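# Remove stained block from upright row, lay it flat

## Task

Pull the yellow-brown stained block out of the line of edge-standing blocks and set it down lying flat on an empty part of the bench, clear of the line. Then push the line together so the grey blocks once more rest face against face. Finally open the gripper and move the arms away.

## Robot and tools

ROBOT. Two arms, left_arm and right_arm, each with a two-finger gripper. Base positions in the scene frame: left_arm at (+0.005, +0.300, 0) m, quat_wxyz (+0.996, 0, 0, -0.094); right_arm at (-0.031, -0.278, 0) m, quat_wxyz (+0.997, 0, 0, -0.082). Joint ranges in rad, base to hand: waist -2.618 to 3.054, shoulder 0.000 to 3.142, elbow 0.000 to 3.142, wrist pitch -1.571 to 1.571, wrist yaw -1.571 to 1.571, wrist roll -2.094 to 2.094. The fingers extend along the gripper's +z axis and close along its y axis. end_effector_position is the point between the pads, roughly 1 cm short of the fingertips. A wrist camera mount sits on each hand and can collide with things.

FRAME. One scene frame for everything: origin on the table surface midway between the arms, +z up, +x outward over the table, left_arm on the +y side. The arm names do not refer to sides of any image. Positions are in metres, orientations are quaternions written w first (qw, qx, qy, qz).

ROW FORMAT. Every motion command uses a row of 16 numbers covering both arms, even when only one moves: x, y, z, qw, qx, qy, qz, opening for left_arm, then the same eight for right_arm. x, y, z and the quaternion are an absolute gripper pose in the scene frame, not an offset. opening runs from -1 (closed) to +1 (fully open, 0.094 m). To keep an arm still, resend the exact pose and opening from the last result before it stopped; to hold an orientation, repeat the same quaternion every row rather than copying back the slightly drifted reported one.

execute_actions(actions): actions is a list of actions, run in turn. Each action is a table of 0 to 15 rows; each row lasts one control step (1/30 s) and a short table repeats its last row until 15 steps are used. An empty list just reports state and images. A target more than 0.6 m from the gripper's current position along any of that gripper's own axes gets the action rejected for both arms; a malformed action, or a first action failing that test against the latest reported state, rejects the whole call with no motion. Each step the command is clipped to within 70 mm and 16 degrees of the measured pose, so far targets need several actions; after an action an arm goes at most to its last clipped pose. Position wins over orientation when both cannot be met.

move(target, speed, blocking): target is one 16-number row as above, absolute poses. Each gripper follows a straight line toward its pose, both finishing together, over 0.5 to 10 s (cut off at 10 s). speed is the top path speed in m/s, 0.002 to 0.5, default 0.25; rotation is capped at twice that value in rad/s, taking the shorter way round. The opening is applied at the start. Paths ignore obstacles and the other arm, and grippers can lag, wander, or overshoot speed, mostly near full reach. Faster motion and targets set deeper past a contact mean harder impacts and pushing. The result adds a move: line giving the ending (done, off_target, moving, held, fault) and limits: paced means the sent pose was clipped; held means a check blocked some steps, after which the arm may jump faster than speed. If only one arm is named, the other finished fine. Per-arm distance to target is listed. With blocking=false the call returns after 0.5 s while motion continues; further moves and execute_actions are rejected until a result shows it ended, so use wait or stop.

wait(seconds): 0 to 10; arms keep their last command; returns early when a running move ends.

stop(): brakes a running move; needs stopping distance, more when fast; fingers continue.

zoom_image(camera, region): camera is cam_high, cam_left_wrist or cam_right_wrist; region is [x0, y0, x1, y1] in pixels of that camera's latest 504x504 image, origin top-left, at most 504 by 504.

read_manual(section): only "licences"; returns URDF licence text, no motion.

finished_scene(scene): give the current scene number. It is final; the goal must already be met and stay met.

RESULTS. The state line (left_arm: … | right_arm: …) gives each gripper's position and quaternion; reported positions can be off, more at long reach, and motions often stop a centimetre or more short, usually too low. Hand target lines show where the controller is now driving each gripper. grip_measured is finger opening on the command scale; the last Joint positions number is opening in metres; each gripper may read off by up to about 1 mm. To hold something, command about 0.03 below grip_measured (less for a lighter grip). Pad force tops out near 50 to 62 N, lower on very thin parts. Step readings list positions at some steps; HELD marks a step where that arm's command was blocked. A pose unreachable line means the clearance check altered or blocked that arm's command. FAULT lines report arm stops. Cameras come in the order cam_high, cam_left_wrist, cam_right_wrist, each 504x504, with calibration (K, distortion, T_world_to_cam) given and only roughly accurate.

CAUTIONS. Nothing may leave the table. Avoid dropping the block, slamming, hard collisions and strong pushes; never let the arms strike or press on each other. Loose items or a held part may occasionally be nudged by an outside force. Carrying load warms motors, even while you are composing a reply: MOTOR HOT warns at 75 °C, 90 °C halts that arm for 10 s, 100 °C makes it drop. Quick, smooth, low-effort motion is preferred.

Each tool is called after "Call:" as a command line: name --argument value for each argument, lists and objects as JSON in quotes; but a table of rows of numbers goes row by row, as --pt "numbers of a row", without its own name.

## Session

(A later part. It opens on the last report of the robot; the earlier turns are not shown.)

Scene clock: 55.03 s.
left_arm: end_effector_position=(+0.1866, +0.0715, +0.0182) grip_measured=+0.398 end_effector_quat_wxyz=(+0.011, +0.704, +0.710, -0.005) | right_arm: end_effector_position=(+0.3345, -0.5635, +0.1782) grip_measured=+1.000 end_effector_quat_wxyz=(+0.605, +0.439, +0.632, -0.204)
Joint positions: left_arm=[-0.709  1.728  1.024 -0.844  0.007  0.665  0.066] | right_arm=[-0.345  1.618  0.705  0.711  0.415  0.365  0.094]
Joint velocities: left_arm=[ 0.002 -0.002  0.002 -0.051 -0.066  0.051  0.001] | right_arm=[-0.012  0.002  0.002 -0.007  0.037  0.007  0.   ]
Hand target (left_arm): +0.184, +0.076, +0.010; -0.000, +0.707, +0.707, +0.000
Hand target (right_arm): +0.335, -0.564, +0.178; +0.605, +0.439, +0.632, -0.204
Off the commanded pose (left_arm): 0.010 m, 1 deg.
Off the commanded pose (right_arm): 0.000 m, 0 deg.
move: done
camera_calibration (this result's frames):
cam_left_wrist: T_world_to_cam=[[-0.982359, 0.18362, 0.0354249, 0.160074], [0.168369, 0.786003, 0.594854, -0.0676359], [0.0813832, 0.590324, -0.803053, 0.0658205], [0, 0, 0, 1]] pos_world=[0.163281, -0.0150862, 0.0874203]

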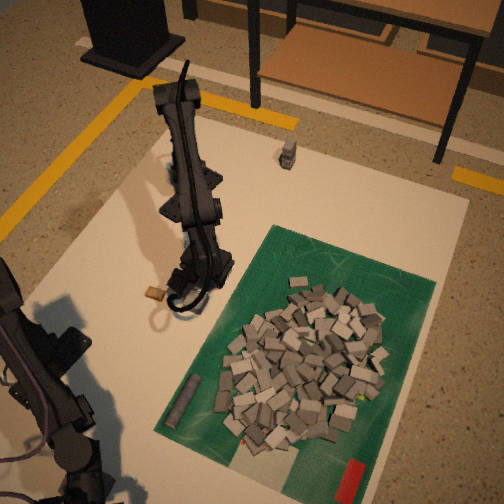

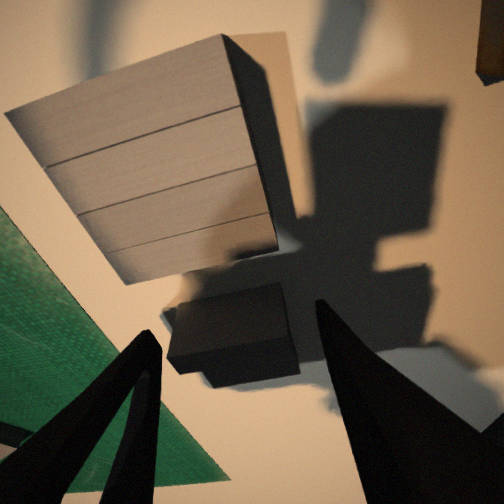

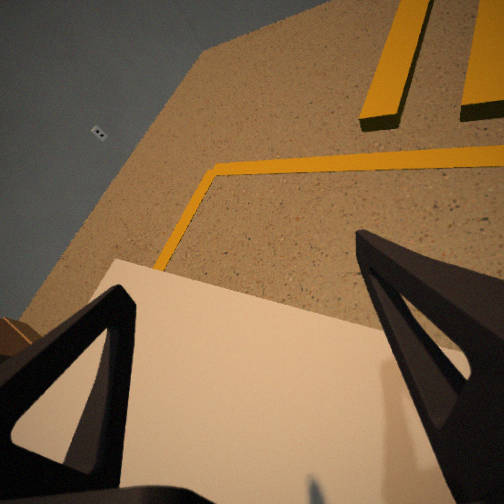

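Call:
move --target '[0.184,0.076,0.01,0,0.707,0.707,0,-0.13, 0.3345,-0.5635,0.1782,0.605,0.439,0.632,-0.204,1]' --speed 0.04

Call:
move --target '[0.19,0.037,0.021,0,0.707,0.707,0,-0.13, 0.3345,-0.5635,0.1782,0.605,0.439,0.632,-0.204,1]' --speed 0.03

Call:
move --target '[0.19,0.037,0.021,0,0.707,0.707,0,0.4, 0.3345,-0.5635,0.1782,0.605,0.439,0.632,-0.204,1]' --speed 0.03

Call:
move --target '[0.19,0.042,0.08,0,0.707,0.707,0,0.4, 0.3345,-0.5635,0.1782,0.605,0.439,0.632,-0.204,1]' --speed 0.06

Call:
move --target '[0.185,0.12,0.08,0.354,0.612,0.612,-0.354,0.4, 0.3345,-0.5635,0.1782,0.605,0.439,0.632,-0.204,1]' --speed 0.15

Call:
zoom_image --camera "cam_high" --region '[140,220,260,340]'

Scene clock: 56.77 s.
left_arm: end_effector_position=(+0.1868, +0.0713, +0.0182) grip_measured=-0.103 end_effector_quat_wxyz=(+0.012, +0.704, +0.710, -0.005) | right_arm: end_effector_position=(+0.3345, -0.5635, +0.1782) grip_measured=+1.000 end_effector_quat_wxyz=(+0.605, +0.439, +0.632, -0.204)
Joint positions: left_arm=[-0.709  1.728  1.024 -0.843  0.007  0.666  0.042] | right_arm=[-0.345  1.618  0.705  0.711  0.415  0.365  0.094]
Joint velocities: left_arm=[-0.022 -0.007 -0.022 -0.007  0.007 -0.037 -0.001] | right_arm=[-0.002 -0.012 -0.007 -0.037 -0.007 -0.051  0.   ]
Hand target (left_arm): +0.184, +0.076, +0.010; -0.000, +0.707, +0.707, -0.000
Hand target (right_arm): +0.335, -0.564, +0.178; +0.605, +0.439, +0.632, -0.204
Off the commanded pose (left_arm): 0.010 m, 2 deg.
Off the commanded pose (right_arm): 0.000 m, 0 deg.
move: done
camera_calibration (this result's frames):
cam_left_wrist: T_world_to_cam=[[-0.982322, 0.184036, 0.034263, 0.160345], [0.168098, 0.786646, 0.59408, -0.0674289], [0.0823796, 0.589338, -0.803676, 0.0658786], [0, 0, 0, 1]] pos_world=[0.163418, -0.0152914, 0.0875094]

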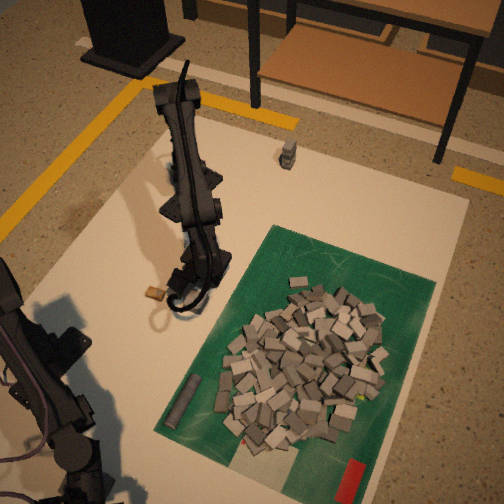

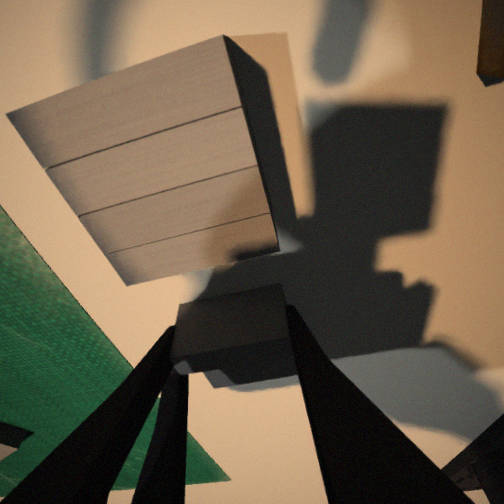

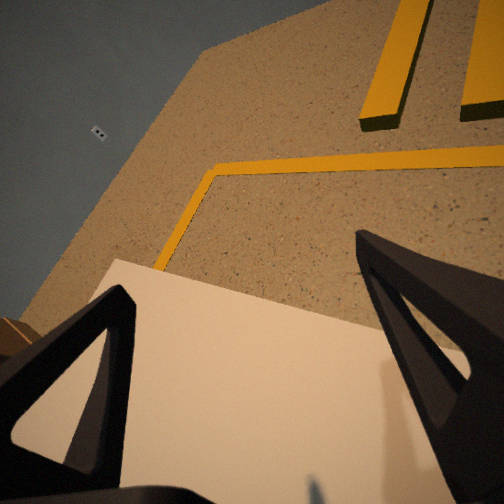

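Scene clock: 58.17 s.
left_arm: end_effector_position=(+0.1897, +0.0421, +0.0189) grip_measured=-0.103 end_effector_quat_wxyz=(+0.001, +0.707, +0.707, +0.000) | right_arm: end_effector_position=(+0.3345, -0.5635, +0.1782) grip_measured=+1.000 end_effector_quat_wxyz=(+0.605, +0.439, +0.632, -0.204)
Joint positions: left_arm=[-0.763  1.834  1.159 -0.895 -0.     0.62   0.042] | right_arm=[-0.345  1.618  0.705  0.711  0.415  0.365  0.094]
Joint velocities: left_arm=[-0.007 -0.012  0.002 -0.007  0.066 -0.095  0.   ] | right_arm=[-0.002 -0.007 -0.012 -0.051 -0.022  0.051  0.   ]
Hand target (left_arm): +0.191, +0.037, +0.021; +0.000, +0.707, +0.707, +0.000
Hand target (right_arm): +0.335, -0.564, +0.178; +0.605, +0.439, +0.632, -0.204
Off the commanded pose (left_arm): 0.006 m, 0 deg.
Off the commanded pose (right_arm): 0.000 m, 0 deg.
move: done
camera_calibration (this result's frames):
cam_left_wrist: T_world_to_cam=[[-0.98049, 0.1909, 0.0468582, 0.167657], [0.17942, 0.771784, 0.610047, -0.0472646], [0.0802938, 0.606553, -0.790978, 0.082845], [0, 0, 0, 1]] pos_world=[0.166215, -0.0457777, 0.0865061]

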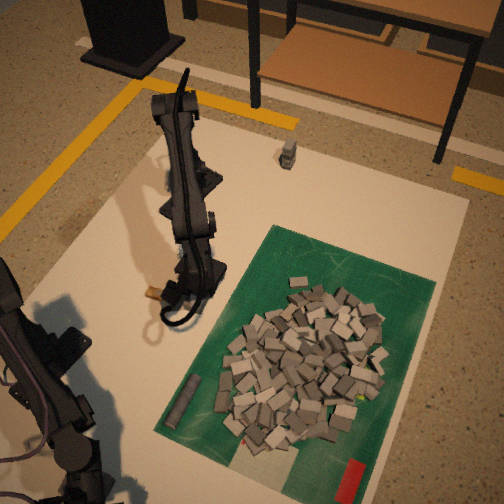

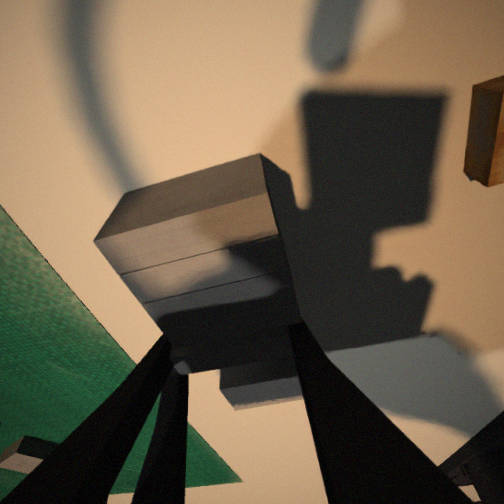

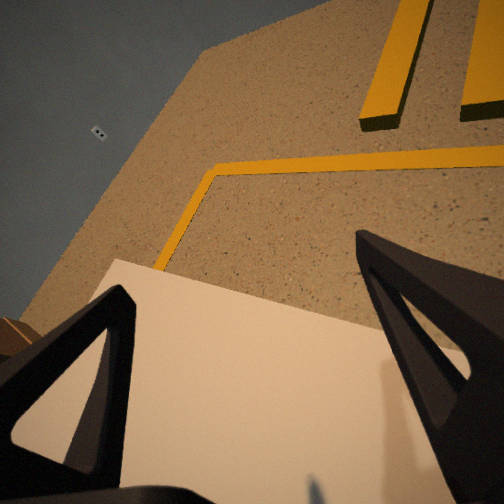

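Scene clock: 58.87 s.
left_arm: end_effector_position=(+0.1896, +0.0423, +0.0189) grip_measured=+0.398 end_effector_quat_wxyz=(+0.000, +0.707, +0.708, +0.000) | right_arm: end_effector_position=(+0.3345, -0.5635, +0.1782) grip_measured=+1.000 end_effector_quat_wxyz=(+0.605, +0.439, +0.632, -0.204)
Joint positions: left_arm=[-0.763  1.834  1.159 -0.896 -0.     0.618  0.066] | right_arm=[-0.345  1.618  0.705  0.711  0.415  0.365  0.094]
Joint velocities: left_arm=[ 0.007 -0.012  0.002  0.022  0.037  0.037  0.001] | right_arm=[-0.002  0.017  0.002  0.081  0.066 -0.007  0.   ]
Hand target (left_arm): +0.190, +0.037, +0.021; +0.000, +0.707, +0.707, -0.000
Hand target (right_arm): +0.335, -0.564, +0.178; +0.605, +0.439, +0.632, -0.204
Off the commanded pose (left_arm): 0.006 m, 0 deg.
Off the commanded pose (right_arm): 0.000 m, 0 deg.
move: done
camera_calibration (this result's frames):
cam_left_wrist: T_world_to_cam=[[-0.980821, 0.188986, 0.047687, 0.167579], [0.178354, 0.771557, 0.610646, -0.0472134], [0.0786103, 0.60744, -0.790466, 0.0829896], [0, 0, 0, 1]] pos_world=[0.166262, -0.0456535, 0.0864399]

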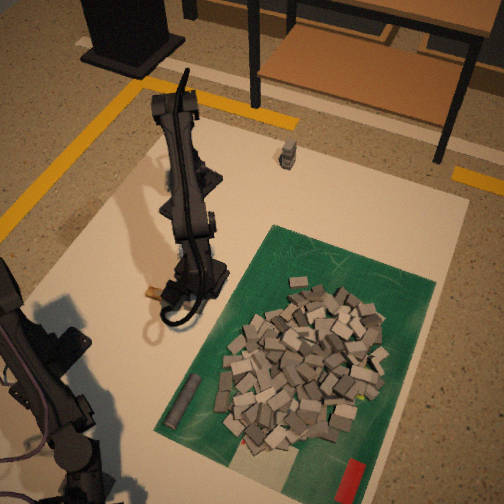

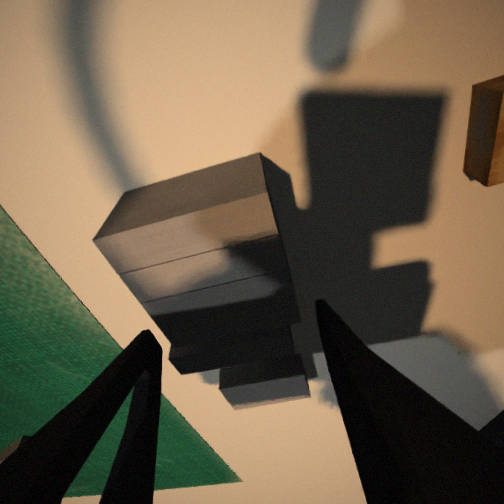

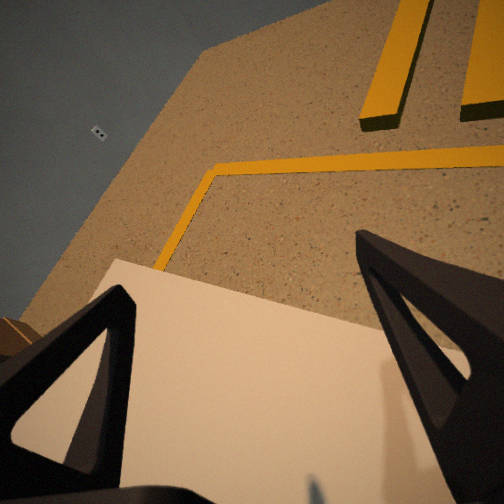

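Scene clock: 60.40 s.
left_arm: end_effector_position=(+0.1875, +0.0452, +0.0688) grip_measured=+0.398 end_effector_quat_wxyz=(-0.013, +0.706, +0.708, +0.002) | right_arm: end_effector_position=(+0.3345, -0.5635, +0.1782) grip_measured=+1.000 end_effector_quat_wxyz=(+0.605, +0.439, +0.632, -0.204)
Joint positions: left_arm=[-0.763  1.783  1.304 -1.119 -0.     0.618  0.066] | right_arm=[-0.345  1.618  0.705  0.711  0.415  0.365  0.094]
Joint velocities: left_arm=[-0.012 -0.007  0.007 -0.022 -0.007 -0.037 -0.   ] | right_arm=[ 0.002 -0.007 -0.017 -0.051  0.007  0.022  0.   ]
Hand target (left_arm): +0.190, +0.042, +0.080; +0.000, +0.707, +0.707, +0.000
Hand target (right_arm): +0.335, -0.564, +0.178; +0.605, +0.439, +0.632, -0.204
Off the commanded pose (left_arm): 0.012 m, 2 deg.
Off the commanded pose (right_arm): 0.000 m, 0 deg.
move: off_target (left_arm)
camera_calibration (this result's frames):
cam_left_wrist: T_world_to_cam=[[-0.979918, 0.187718, 0.0672549, 0.161176], [0.188065, 0.757934, 0.624634, -0.0817035], [0.0662804, 0.624738, -0.778017, 0.121501], [0, 0, 0, 1]] pos_world=[0.165252, -0.0442359, 0.134725]

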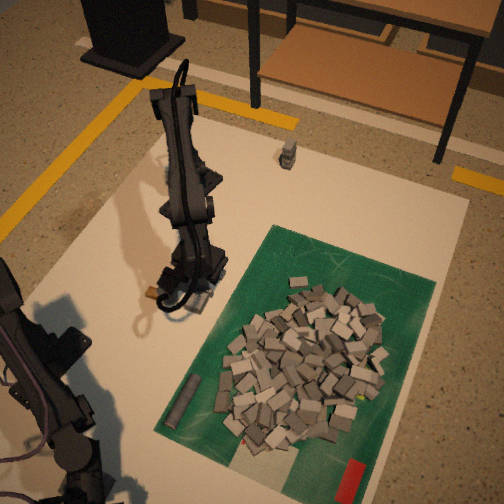

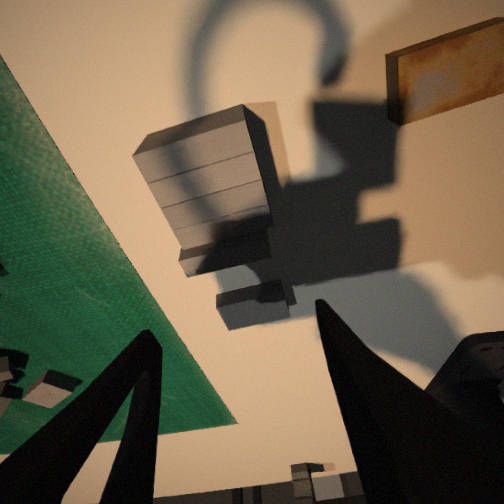

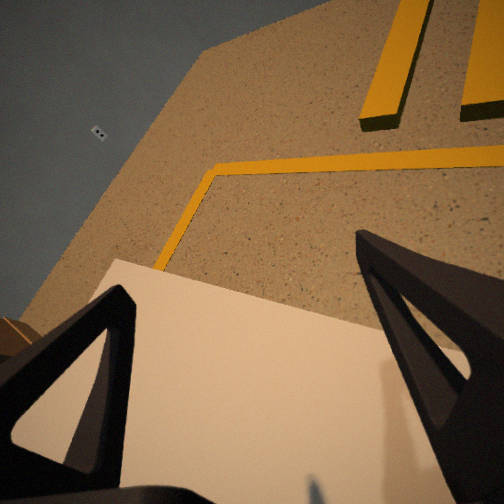

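Scene clock: 64.53 s.
left_arm: end_effector_position=(+0.1899, +0.1189, +0.0851) grip_measured=+0.398 end_effector_quat_wxyz=(+0.361, +0.622, +0.608, -0.338) | right_arm: end_effector_position=(+0.3345, -0.5635, +0.1782) grip_measured=+1.000 end_effector_quat_wxyz=(+0.605, +0.439, +0.632, -0.204)
Joint positions: left_arm=[ 0.03   1.291  0.515 -0.502  1.007  1.272  0.066] | right_arm=[-0.345  1.618  0.705  0.711  0.415  0.365  0.094]
Joint velocities: left_arm=[-0.007 -0.027 -0.007 -0.051 -0.022 -0.007 -0.001] | right_arm=[ 0.007  0.002  0.017  0.051 -0.007  0.022  0.   ]
Hand target (left_arm): +0.184, +0.119, +0.082; +0.356, +0.613, +0.609, -0.355
Hand target (right_arm): +0.335, -0.564, +0.178; +0.605, +0.439, +0.632, -0.204
Off the commanded pose (left_arm): 0.007 m, 2 deg.
Off the commanded pose (right_arm): 0.000 m, 0 deg.
move: done
camera_calibration (this result's frames):
cam_left_wrist: T_world_to_cam=[[-0.974412, 0.139311, -0.17639, 0.17405], [0.193508, 0.919181, -0.343017, -0.0860419], [0.114348, -0.368373, -0.922619, 0.209288], [0, 0, 0, 1]] pos_world=[0.162315, 0.131937, 0.19428]

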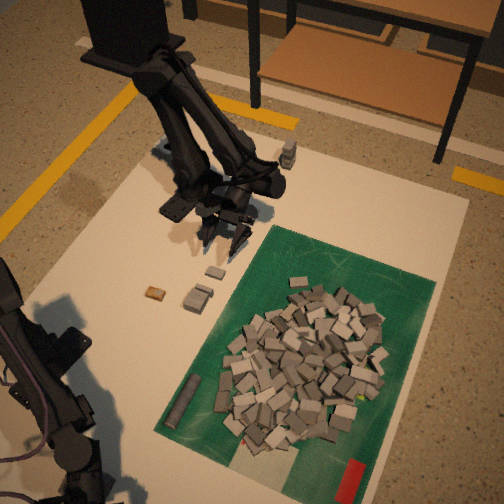

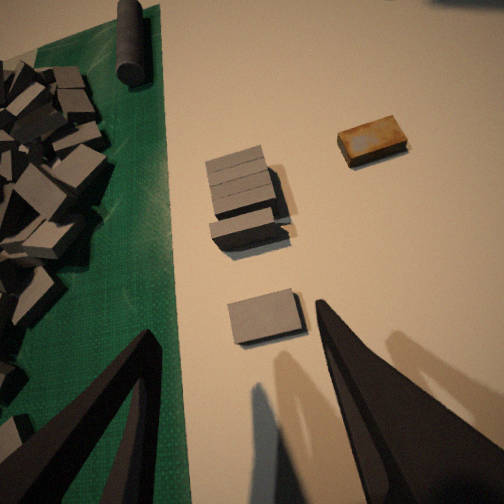

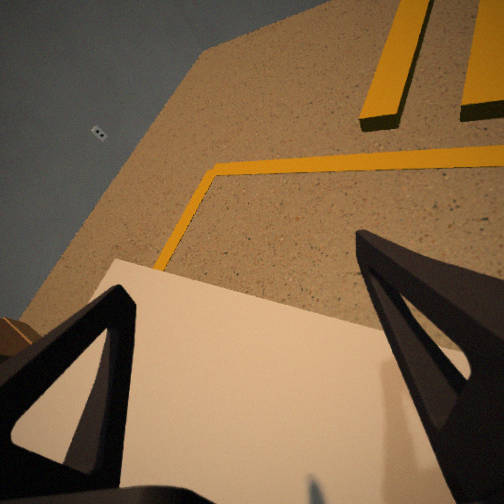

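Region (140, 220, 260, 340) of cam_high's 504x504 image, scaled by 4.200, with more detail than that image has.

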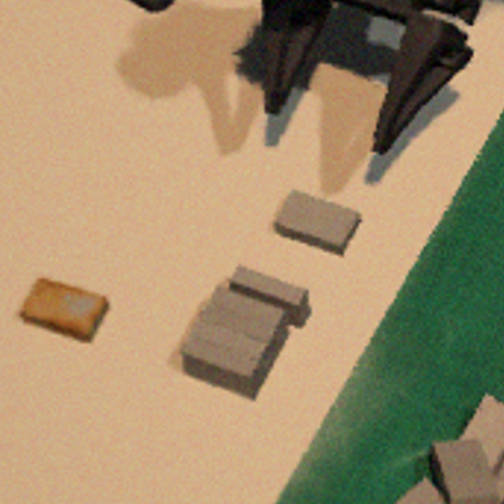

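Call:
move --target '[0.18,0.104,0.03,0.354,0.612,0.612,-0.354,0.4, 0.3345,-0.5635,0.1782,0.605,0.439,0.632,-0.204,1]' --speed 0.06

Call:
move --target '[0.18,0.104,0.01,0.354,0.612,0.612,-0.354,0.4, 0.3345,-0.5635,0.1782,0.605,0.439,0.632,-0.204,1]' --speed 0.03

Call:
zoom_image --camera "cam_high" --region '[140,220,260,340]'

Scene clock: 67.13 s.
left_arm: end_effector_position=(+0.1887, +0.1041, +0.0382) grip_measured=+0.398 end_effector_quat_wxyz=(+0.368, +0.618, +0.605, -0.343) | right_arm: end_effector_position=(+0.3345, -0.5635, +0.1782) grip_measured=+1.000 end_effector_quat_wxyz=(+0.605, +0.439, +0.632, -0.204)
Joint positions: left_arm=[-0.041  1.462  0.365 -0.056  1.     1.132  0.066] | right_arm=[-0.345  1.618  0.705  0.711  0.415  0.365  0.094]
Joint velocities: left_arm=[ 0.007  0.017 -0.012 -0.022 -0.081 -0.007  0.   ] | right_arm=[ 0.002  0.007 -0.007  0.022 -0.022  0.081  0.   ]
Hand target (left_arm): +0.179, +0.104, +0.031; +0.353, +0.613, +0.612, -0.354
Hand target (right_arm): +0.335, -0.564, +0.178; +0.605, +0.439, +0.632, -0.204
Off the commanded pose (left_arm): 0.012 m, 2 deg.
Off the commanded pose (right_arm): 0.000 m, 0 deg.
move: off_target (left_arm)
camera_calibration (this result's frames):
cam_left_wrist: T_world_to_cam=[[-0.974285, 0.133488, -0.181521, 0.167486], [0.192303, 0.912467, -0.361142, -0.0866723], [0.117424, -0.386763, -0.914673, 0.161722], [0, 0, 0, 1]] pos_world=[0.160856, 0.119276, 0.147024]

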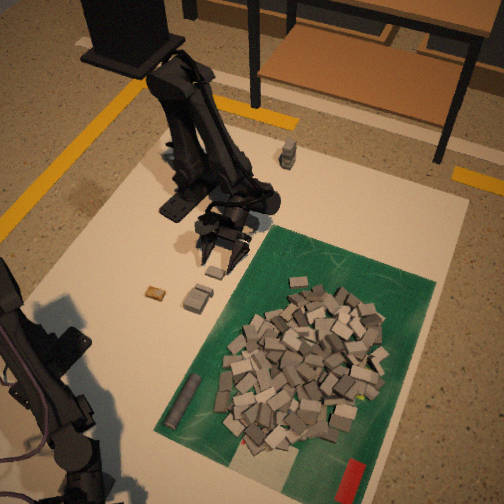

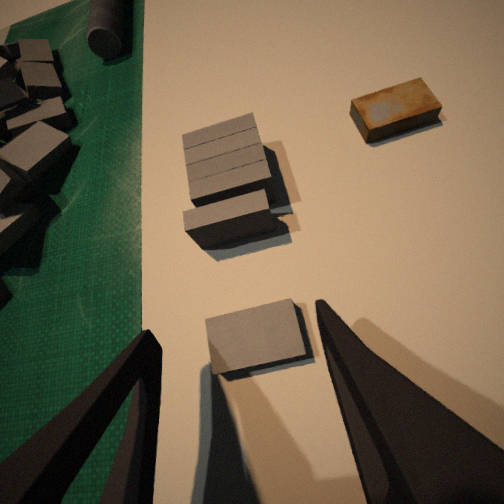

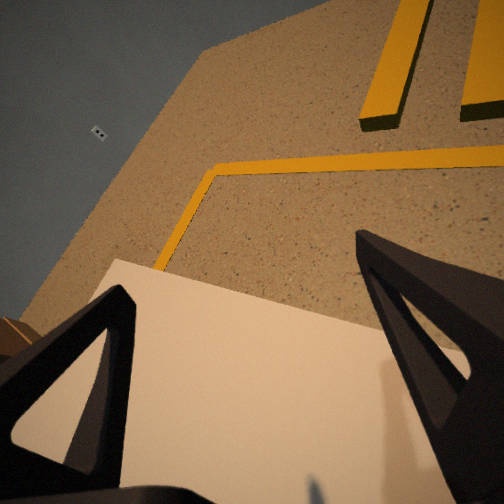

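Scene clock: 68.37 s.
left_arm: end_effector_position=(+0.1897, +0.1040, +0.0175) grip_measured=+0.398 end_effector_quat_wxyz=(+0.368, +0.616, +0.606, -0.342) | right_arm: end_effector_position=(+0.3345, -0.5635, +0.1782) grip_measured=+1.000 end_effector_quat_wxyz=(+0.605, +0.439, +0.632, -0.204)
Joint positions: left_arm=[-0.041  1.577  0.333  0.093  0.998  1.127  0.066] | right_arm=[-0.345  1.618  0.705  0.711  0.415  0.365  0.094]
Joint velocities: left_arm=[-0.017  0.022 -0.007  0.037 -0.051  0.022 -0.   ] | right_arm=[-0.007 -0.007 -0.002 -0.037  0.051 -0.051  0.   ]
Hand target (left_arm): +0.180, +0.104, +0.011; +0.354, +0.612, +0.612, -0.354
Hand target (right_arm): +0.335, -0.564, +0.178; +0.605, +0.439, +0.632, -0.204
Off the commanded pose (left_arm): 0.012 m, 2 deg.
Off the commanded pose (right_arm): 0.000 m, 0 deg.
move: off_target (left_arm)
camera_calibration (this result's frames):
cam_left_wrist: T_world_to_cam=[[-0.975009, 0.130624, -0.179707, 0.165092], [0.188862, 0.913313, -0.360819, -0.0937153], [0.116997, -0.385742, -0.915159, 0.142604], [0, 0, 0, 1]] pos_world=[0.161981, 0.119035, 0.126359]

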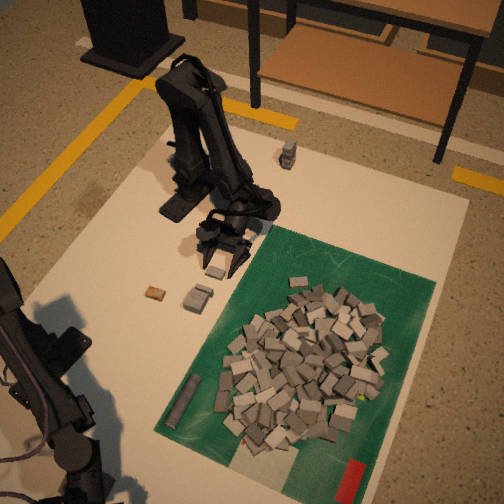

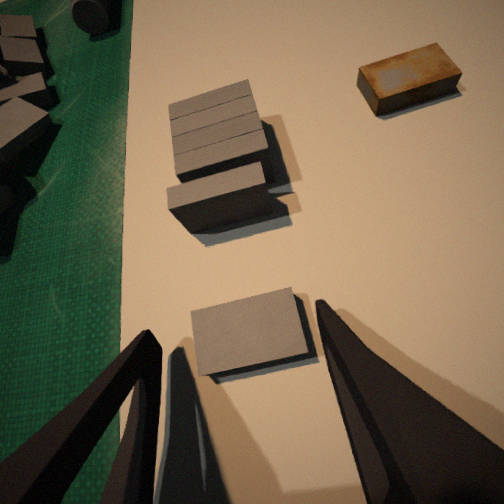

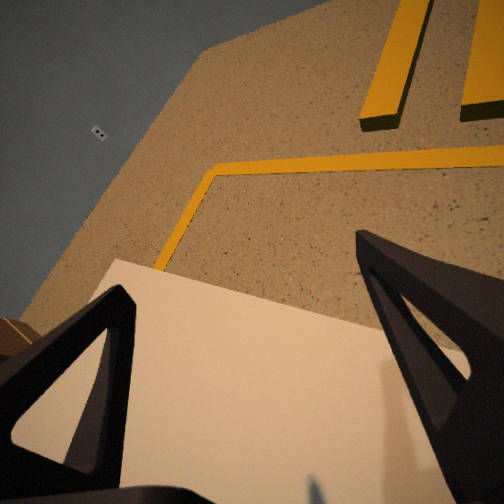

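Region (140, 220, 260, 340) of cam_high's 504x504 image, scaled by 4.200, with more detail than that image has.

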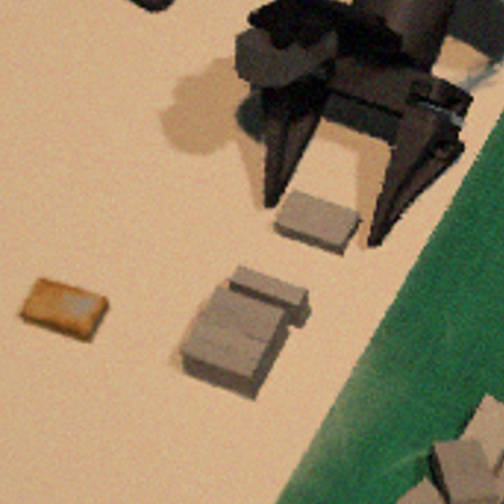

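Call:
move --target '[0.178,0.102,0.006,0.354,0.612,0.612,-0.354,0.4, 0.3345,-0.5635,0.1782,0.605,0.439,0.632,-0.204,1]' --speed 0.03

Call:
move --target '[0.178,0.102,0.006,0.354,0.612,0.612,-0.354,-0.14, 0.3345,-0.5635,0.1782,0.605,0.439,0.632,-0.204,1]' --speed 0.03

Call:
move --target '[0.185,0.102,0.06,0.354,0.612,0.612,-0.354,-0.14, 0.3345,-0.5635,0.1782,0.605,0.439,0.632,-0.204,1]' --speed 0.05

Call:
move --target '[0.185,0.09,0.06,-0.0923,0.701,0.701,0.0923,-0.14, 0.3345,-0.5635,0.1782,0.605,0.439,0.632,-0.204,1]' --speed 0.15

Call:
zoom_image --camera "cam_high" --region '[140,220,260,340]'

Scene clock: 70.03 s.
left_arm: end_effector_position=(+0.1883, +0.1014, +0.0136) grip_measured=+0.398 end_effector_quat_wxyz=(+0.370, +0.617, +0.604, -0.342) | right_arm: end_effector_position=(+0.3345, -0.5635, +0.1782) grip_measured=+1.000 end_effector_quat_wxyz=(+0.605, +0.439, +0.632, -0.204)
Joint positions: left_arm=[-0.056  1.598  0.317  0.154  0.995  1.104  0.066] | right_arm=[-0.345  1.618  0.705  0.711  0.415  0.365  0.094]
Joint velocities: left_arm=[-0.007  0.012 -0.017  0.022 -0.022  0.007 -0.   ] | right_arm=[-0.002 -0.012 -0.012 -0.022 -0.081 -0.022  0.   ]
Hand target (left_arm): +0.178, +0.102, +0.007; +0.354, +0.612, +0.612, -0.354
Hand target (right_arm): +0.335, -0.564, +0.178; +0.605, +0.439, +0.632, -0.204
Off the commanded pose (left_arm): 0.013 m, 2 deg.
Off the commanded pose (right_arm): 0.000 m, 0 deg.
move: off_target (left_arm)
camera_calibration (this result's frames):
cam_left_wrist: T_world_to_cam=[[-0.974157, 0.131709, -0.183497, 0.163097], [0.191605, 0.912052, -0.362557, -0.09279], [0.119606, -0.388347, -0.913718, 0.137989], [0, 0, 0, 1]] pos_world=[0.160157, 0.116736, 0.12237]

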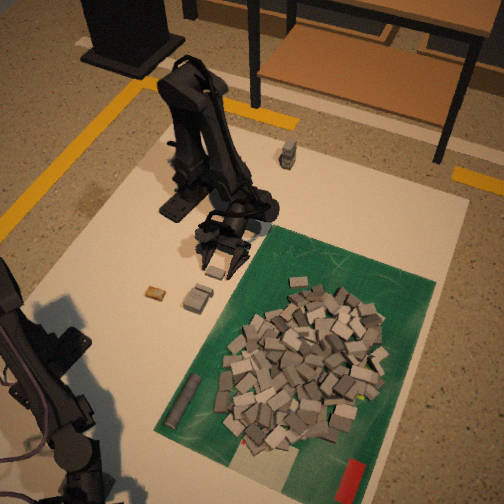

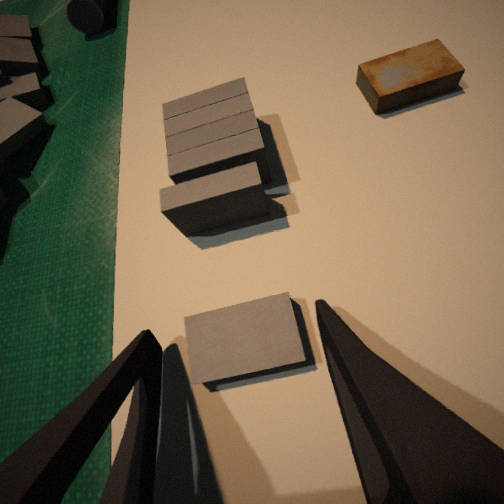

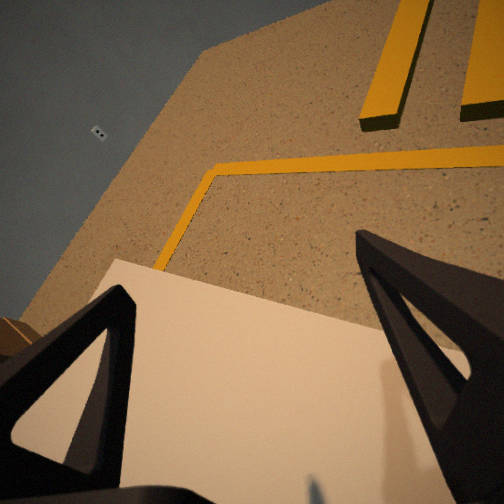

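Scene clock: 70.97 s.
left_arm: end_effector_position=(+0.1889, +0.1016, +0.0134) grip_measured=-0.107 end_effector_quat_wxyz=(+0.370, +0.617, +0.606, -0.341) | right_arm: end_effector_position=(+0.3345, -0.5635, +0.1782) grip_measured=+1.000 end_effector_quat_wxyz=(+0.605, +0.439, +0.632, -0.204)
Joint positions: left_arm=[-0.056  1.598  0.317  0.156  0.991  1.101  0.042] | right_arm=[-0.345  1.618  0.705  0.711  0.415  0.365  0.094]
Joint velocities: left_arm=[-0.002 -0.002 -0.007  0.037  0.022  0.007 -0.   ] | right_arm=[-0.012  0.007 -0.007  0.022 -0.022 -0.022  0.   ]
Hand target (left_arm): +0.178, +0.102, +0.007; +0.354, +0.612, +0.612, -0.354
Hand target (right_arm): +0.335, -0.564, +0.178; +0.605, +0.439, +0.632, -0.204
Off the commanded pose (left_arm): 0.013 m, 3 deg.
Off the commanded pose (right_arm): 0.000 m, 0 deg.
move: off_target (left_arm)
camera_calibration (this result's frames):
cam_left_wrist: T_world_to_cam=[[-0.974397, 0.129525, -0.183778, 0.163885], [0.18941, 0.913295, -0.360577, -0.0928757], [0.12114, -0.386154, -0.914445, 0.137251], [0, 0, 0, 1]] pos_world=[0.160654, 0.116596, 0.122138]

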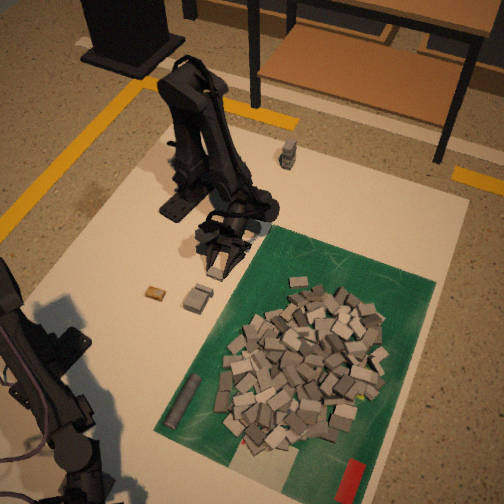

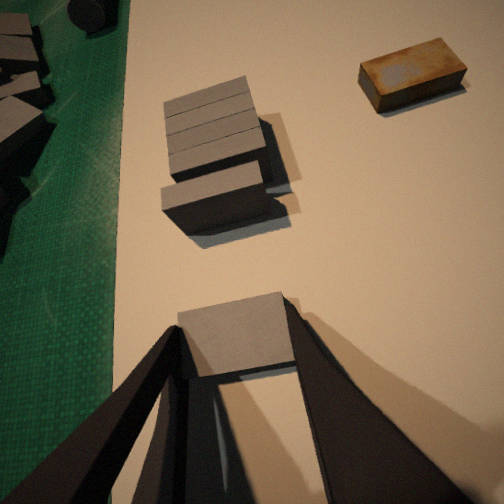

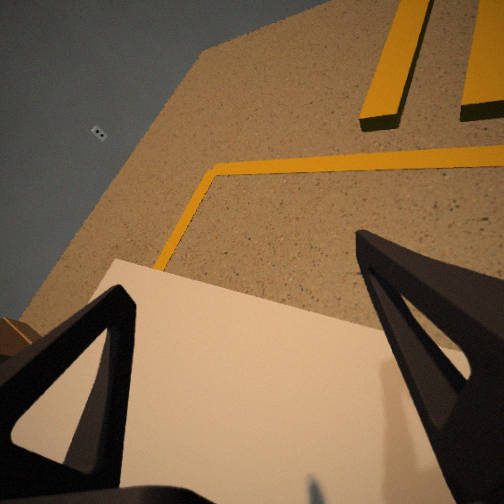

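Scene clock: 72.47 s.
left_arm: end_effector_position=(+0.1798, +0.1050, +0.0465) grip_measured=-0.107 end_effector_quat_wxyz=(+0.339, +0.608, +0.625, -0.353) | right_arm: end_effector_position=(+0.3345, -0.5635, +0.1782) grip_measured=+1.000 end_effector_quat_wxyz=(+0.605, +0.439, +0.632, -0.204)
Joint positions: left_arm=[-0.056  1.394  0.393 -0.202  0.98   1.102  0.042] | right_arm=[-0.345  1.618  0.705  0.711  0.415  0.365  0.094]
Joint velocities: left_arm=[ 0.007 -0.007 -0.007  0.081  0.007  0.007 -0.001] | right_arm=[-0.002 -0.017 -0.007 -0.037 -0.066  0.022  0.   ]
Hand target (left_arm): +0.185, +0.102, +0.059; +0.354, +0.612, +0.612, -0.354
Hand target (right_arm): +0.335, -0.564, +0.178; +0.605, +0.439, +0.632, -0.204
Off the commanded pose (left_arm): 0.015 m, 2 deg.
Off the commanded pose (right_arm): 0.000 m, 0 deg.
move: off_target (left_arm)
camera_calibration (this result's frames):
cam_left_wrist: T_world_to_cam=[[-0.98551, 0.129498, -0.109541, 0.159274], [0.15998, 0.924247, -0.34666, -0.0788412], [0.0563516, -0.359162, -0.931573, 0.17956], [0, 0, 0, 1]] pos_world=[0.159461, 0.116734, 0.157389]

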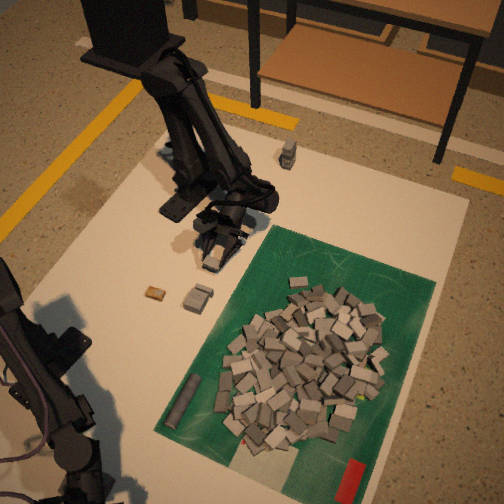

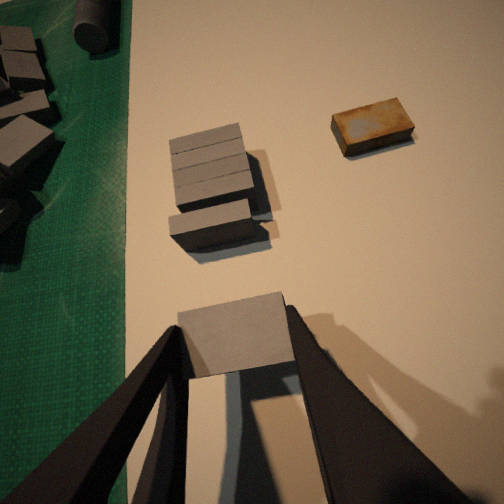

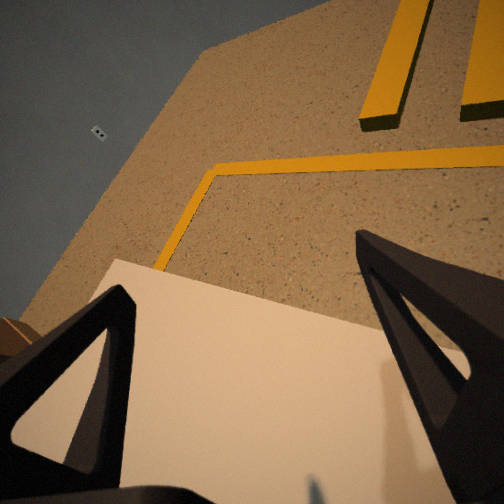

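Scene clock: 77.30 s.
left_arm: end_effector_position=(+0.1832, +0.0942, +0.0550) grip_measured=-0.107 end_effector_quat_wxyz=(-0.096, +0.698, +0.704, +0.086) | right_arm: end_effector_position=(+0.3345, -0.5635, +0.1782) grip_measured=+1.000 end_effector_quat_wxyz=(+0.605, +0.439, +0.632, -0.204)
Joint positions: left_arm=[-0.761  1.823  1.266 -1.234 -0.137  0.597  0.042] | right_arm=[-0.345  1.618  0.705  0.711  0.415  0.365  0.094]
Joint velocities: left_arm=[-0.007  0.007  0.002 -0.066  0.007 -0.022  0.001] | right_arm=[-0.002 -0.022 -0.012 -0.022  0.037 -0.022  0.   ]
Hand target (left_arm): +0.186, +0.091, +0.058; -0.095, +0.698, +0.704, +0.093
Hand target (right_arm): +0.335, -0.564, +0.178; +0.605, +0.439, +0.632, -0.204
Off the commanded pose (left_arm): 0.007 m, 1 deg.
Off the commanded pose (right_arm): 0.000 m, 0 deg.
move: done
camera_calibration (this result's frames):
cam_left_wrist: T_world_to_cam=[[-0.981059, 0.16123, 0.107369, 0.149187], [0.183177, 0.591898, 0.784923, -0.101623], [0.063002, 0.789723, -0.61022, 0.0562974], [0, 0, 0, 1]] pos_world=[0.16143, -0.00836224, 0.0981022]

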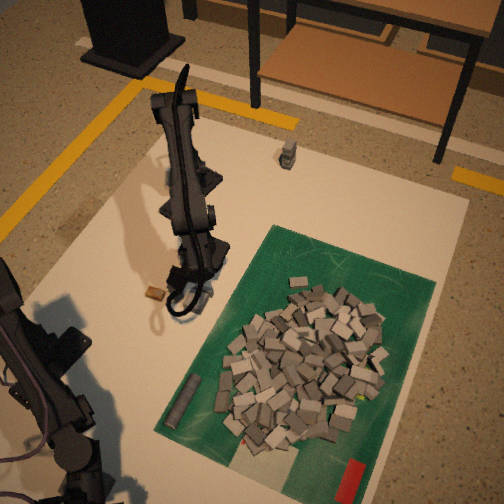

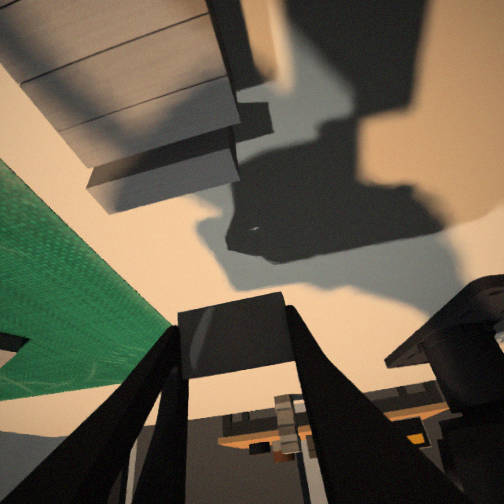

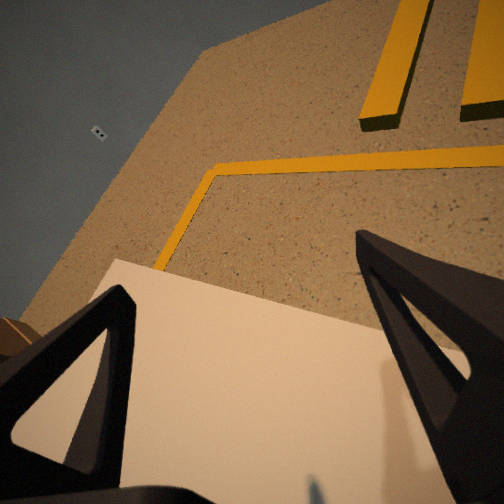

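Region (140, 220, 260, 340) of cam_high's 504x504 image, scaled by 4.200, with more detail than that image has.

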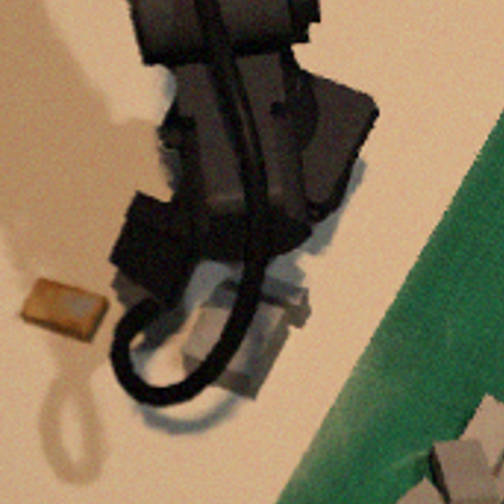

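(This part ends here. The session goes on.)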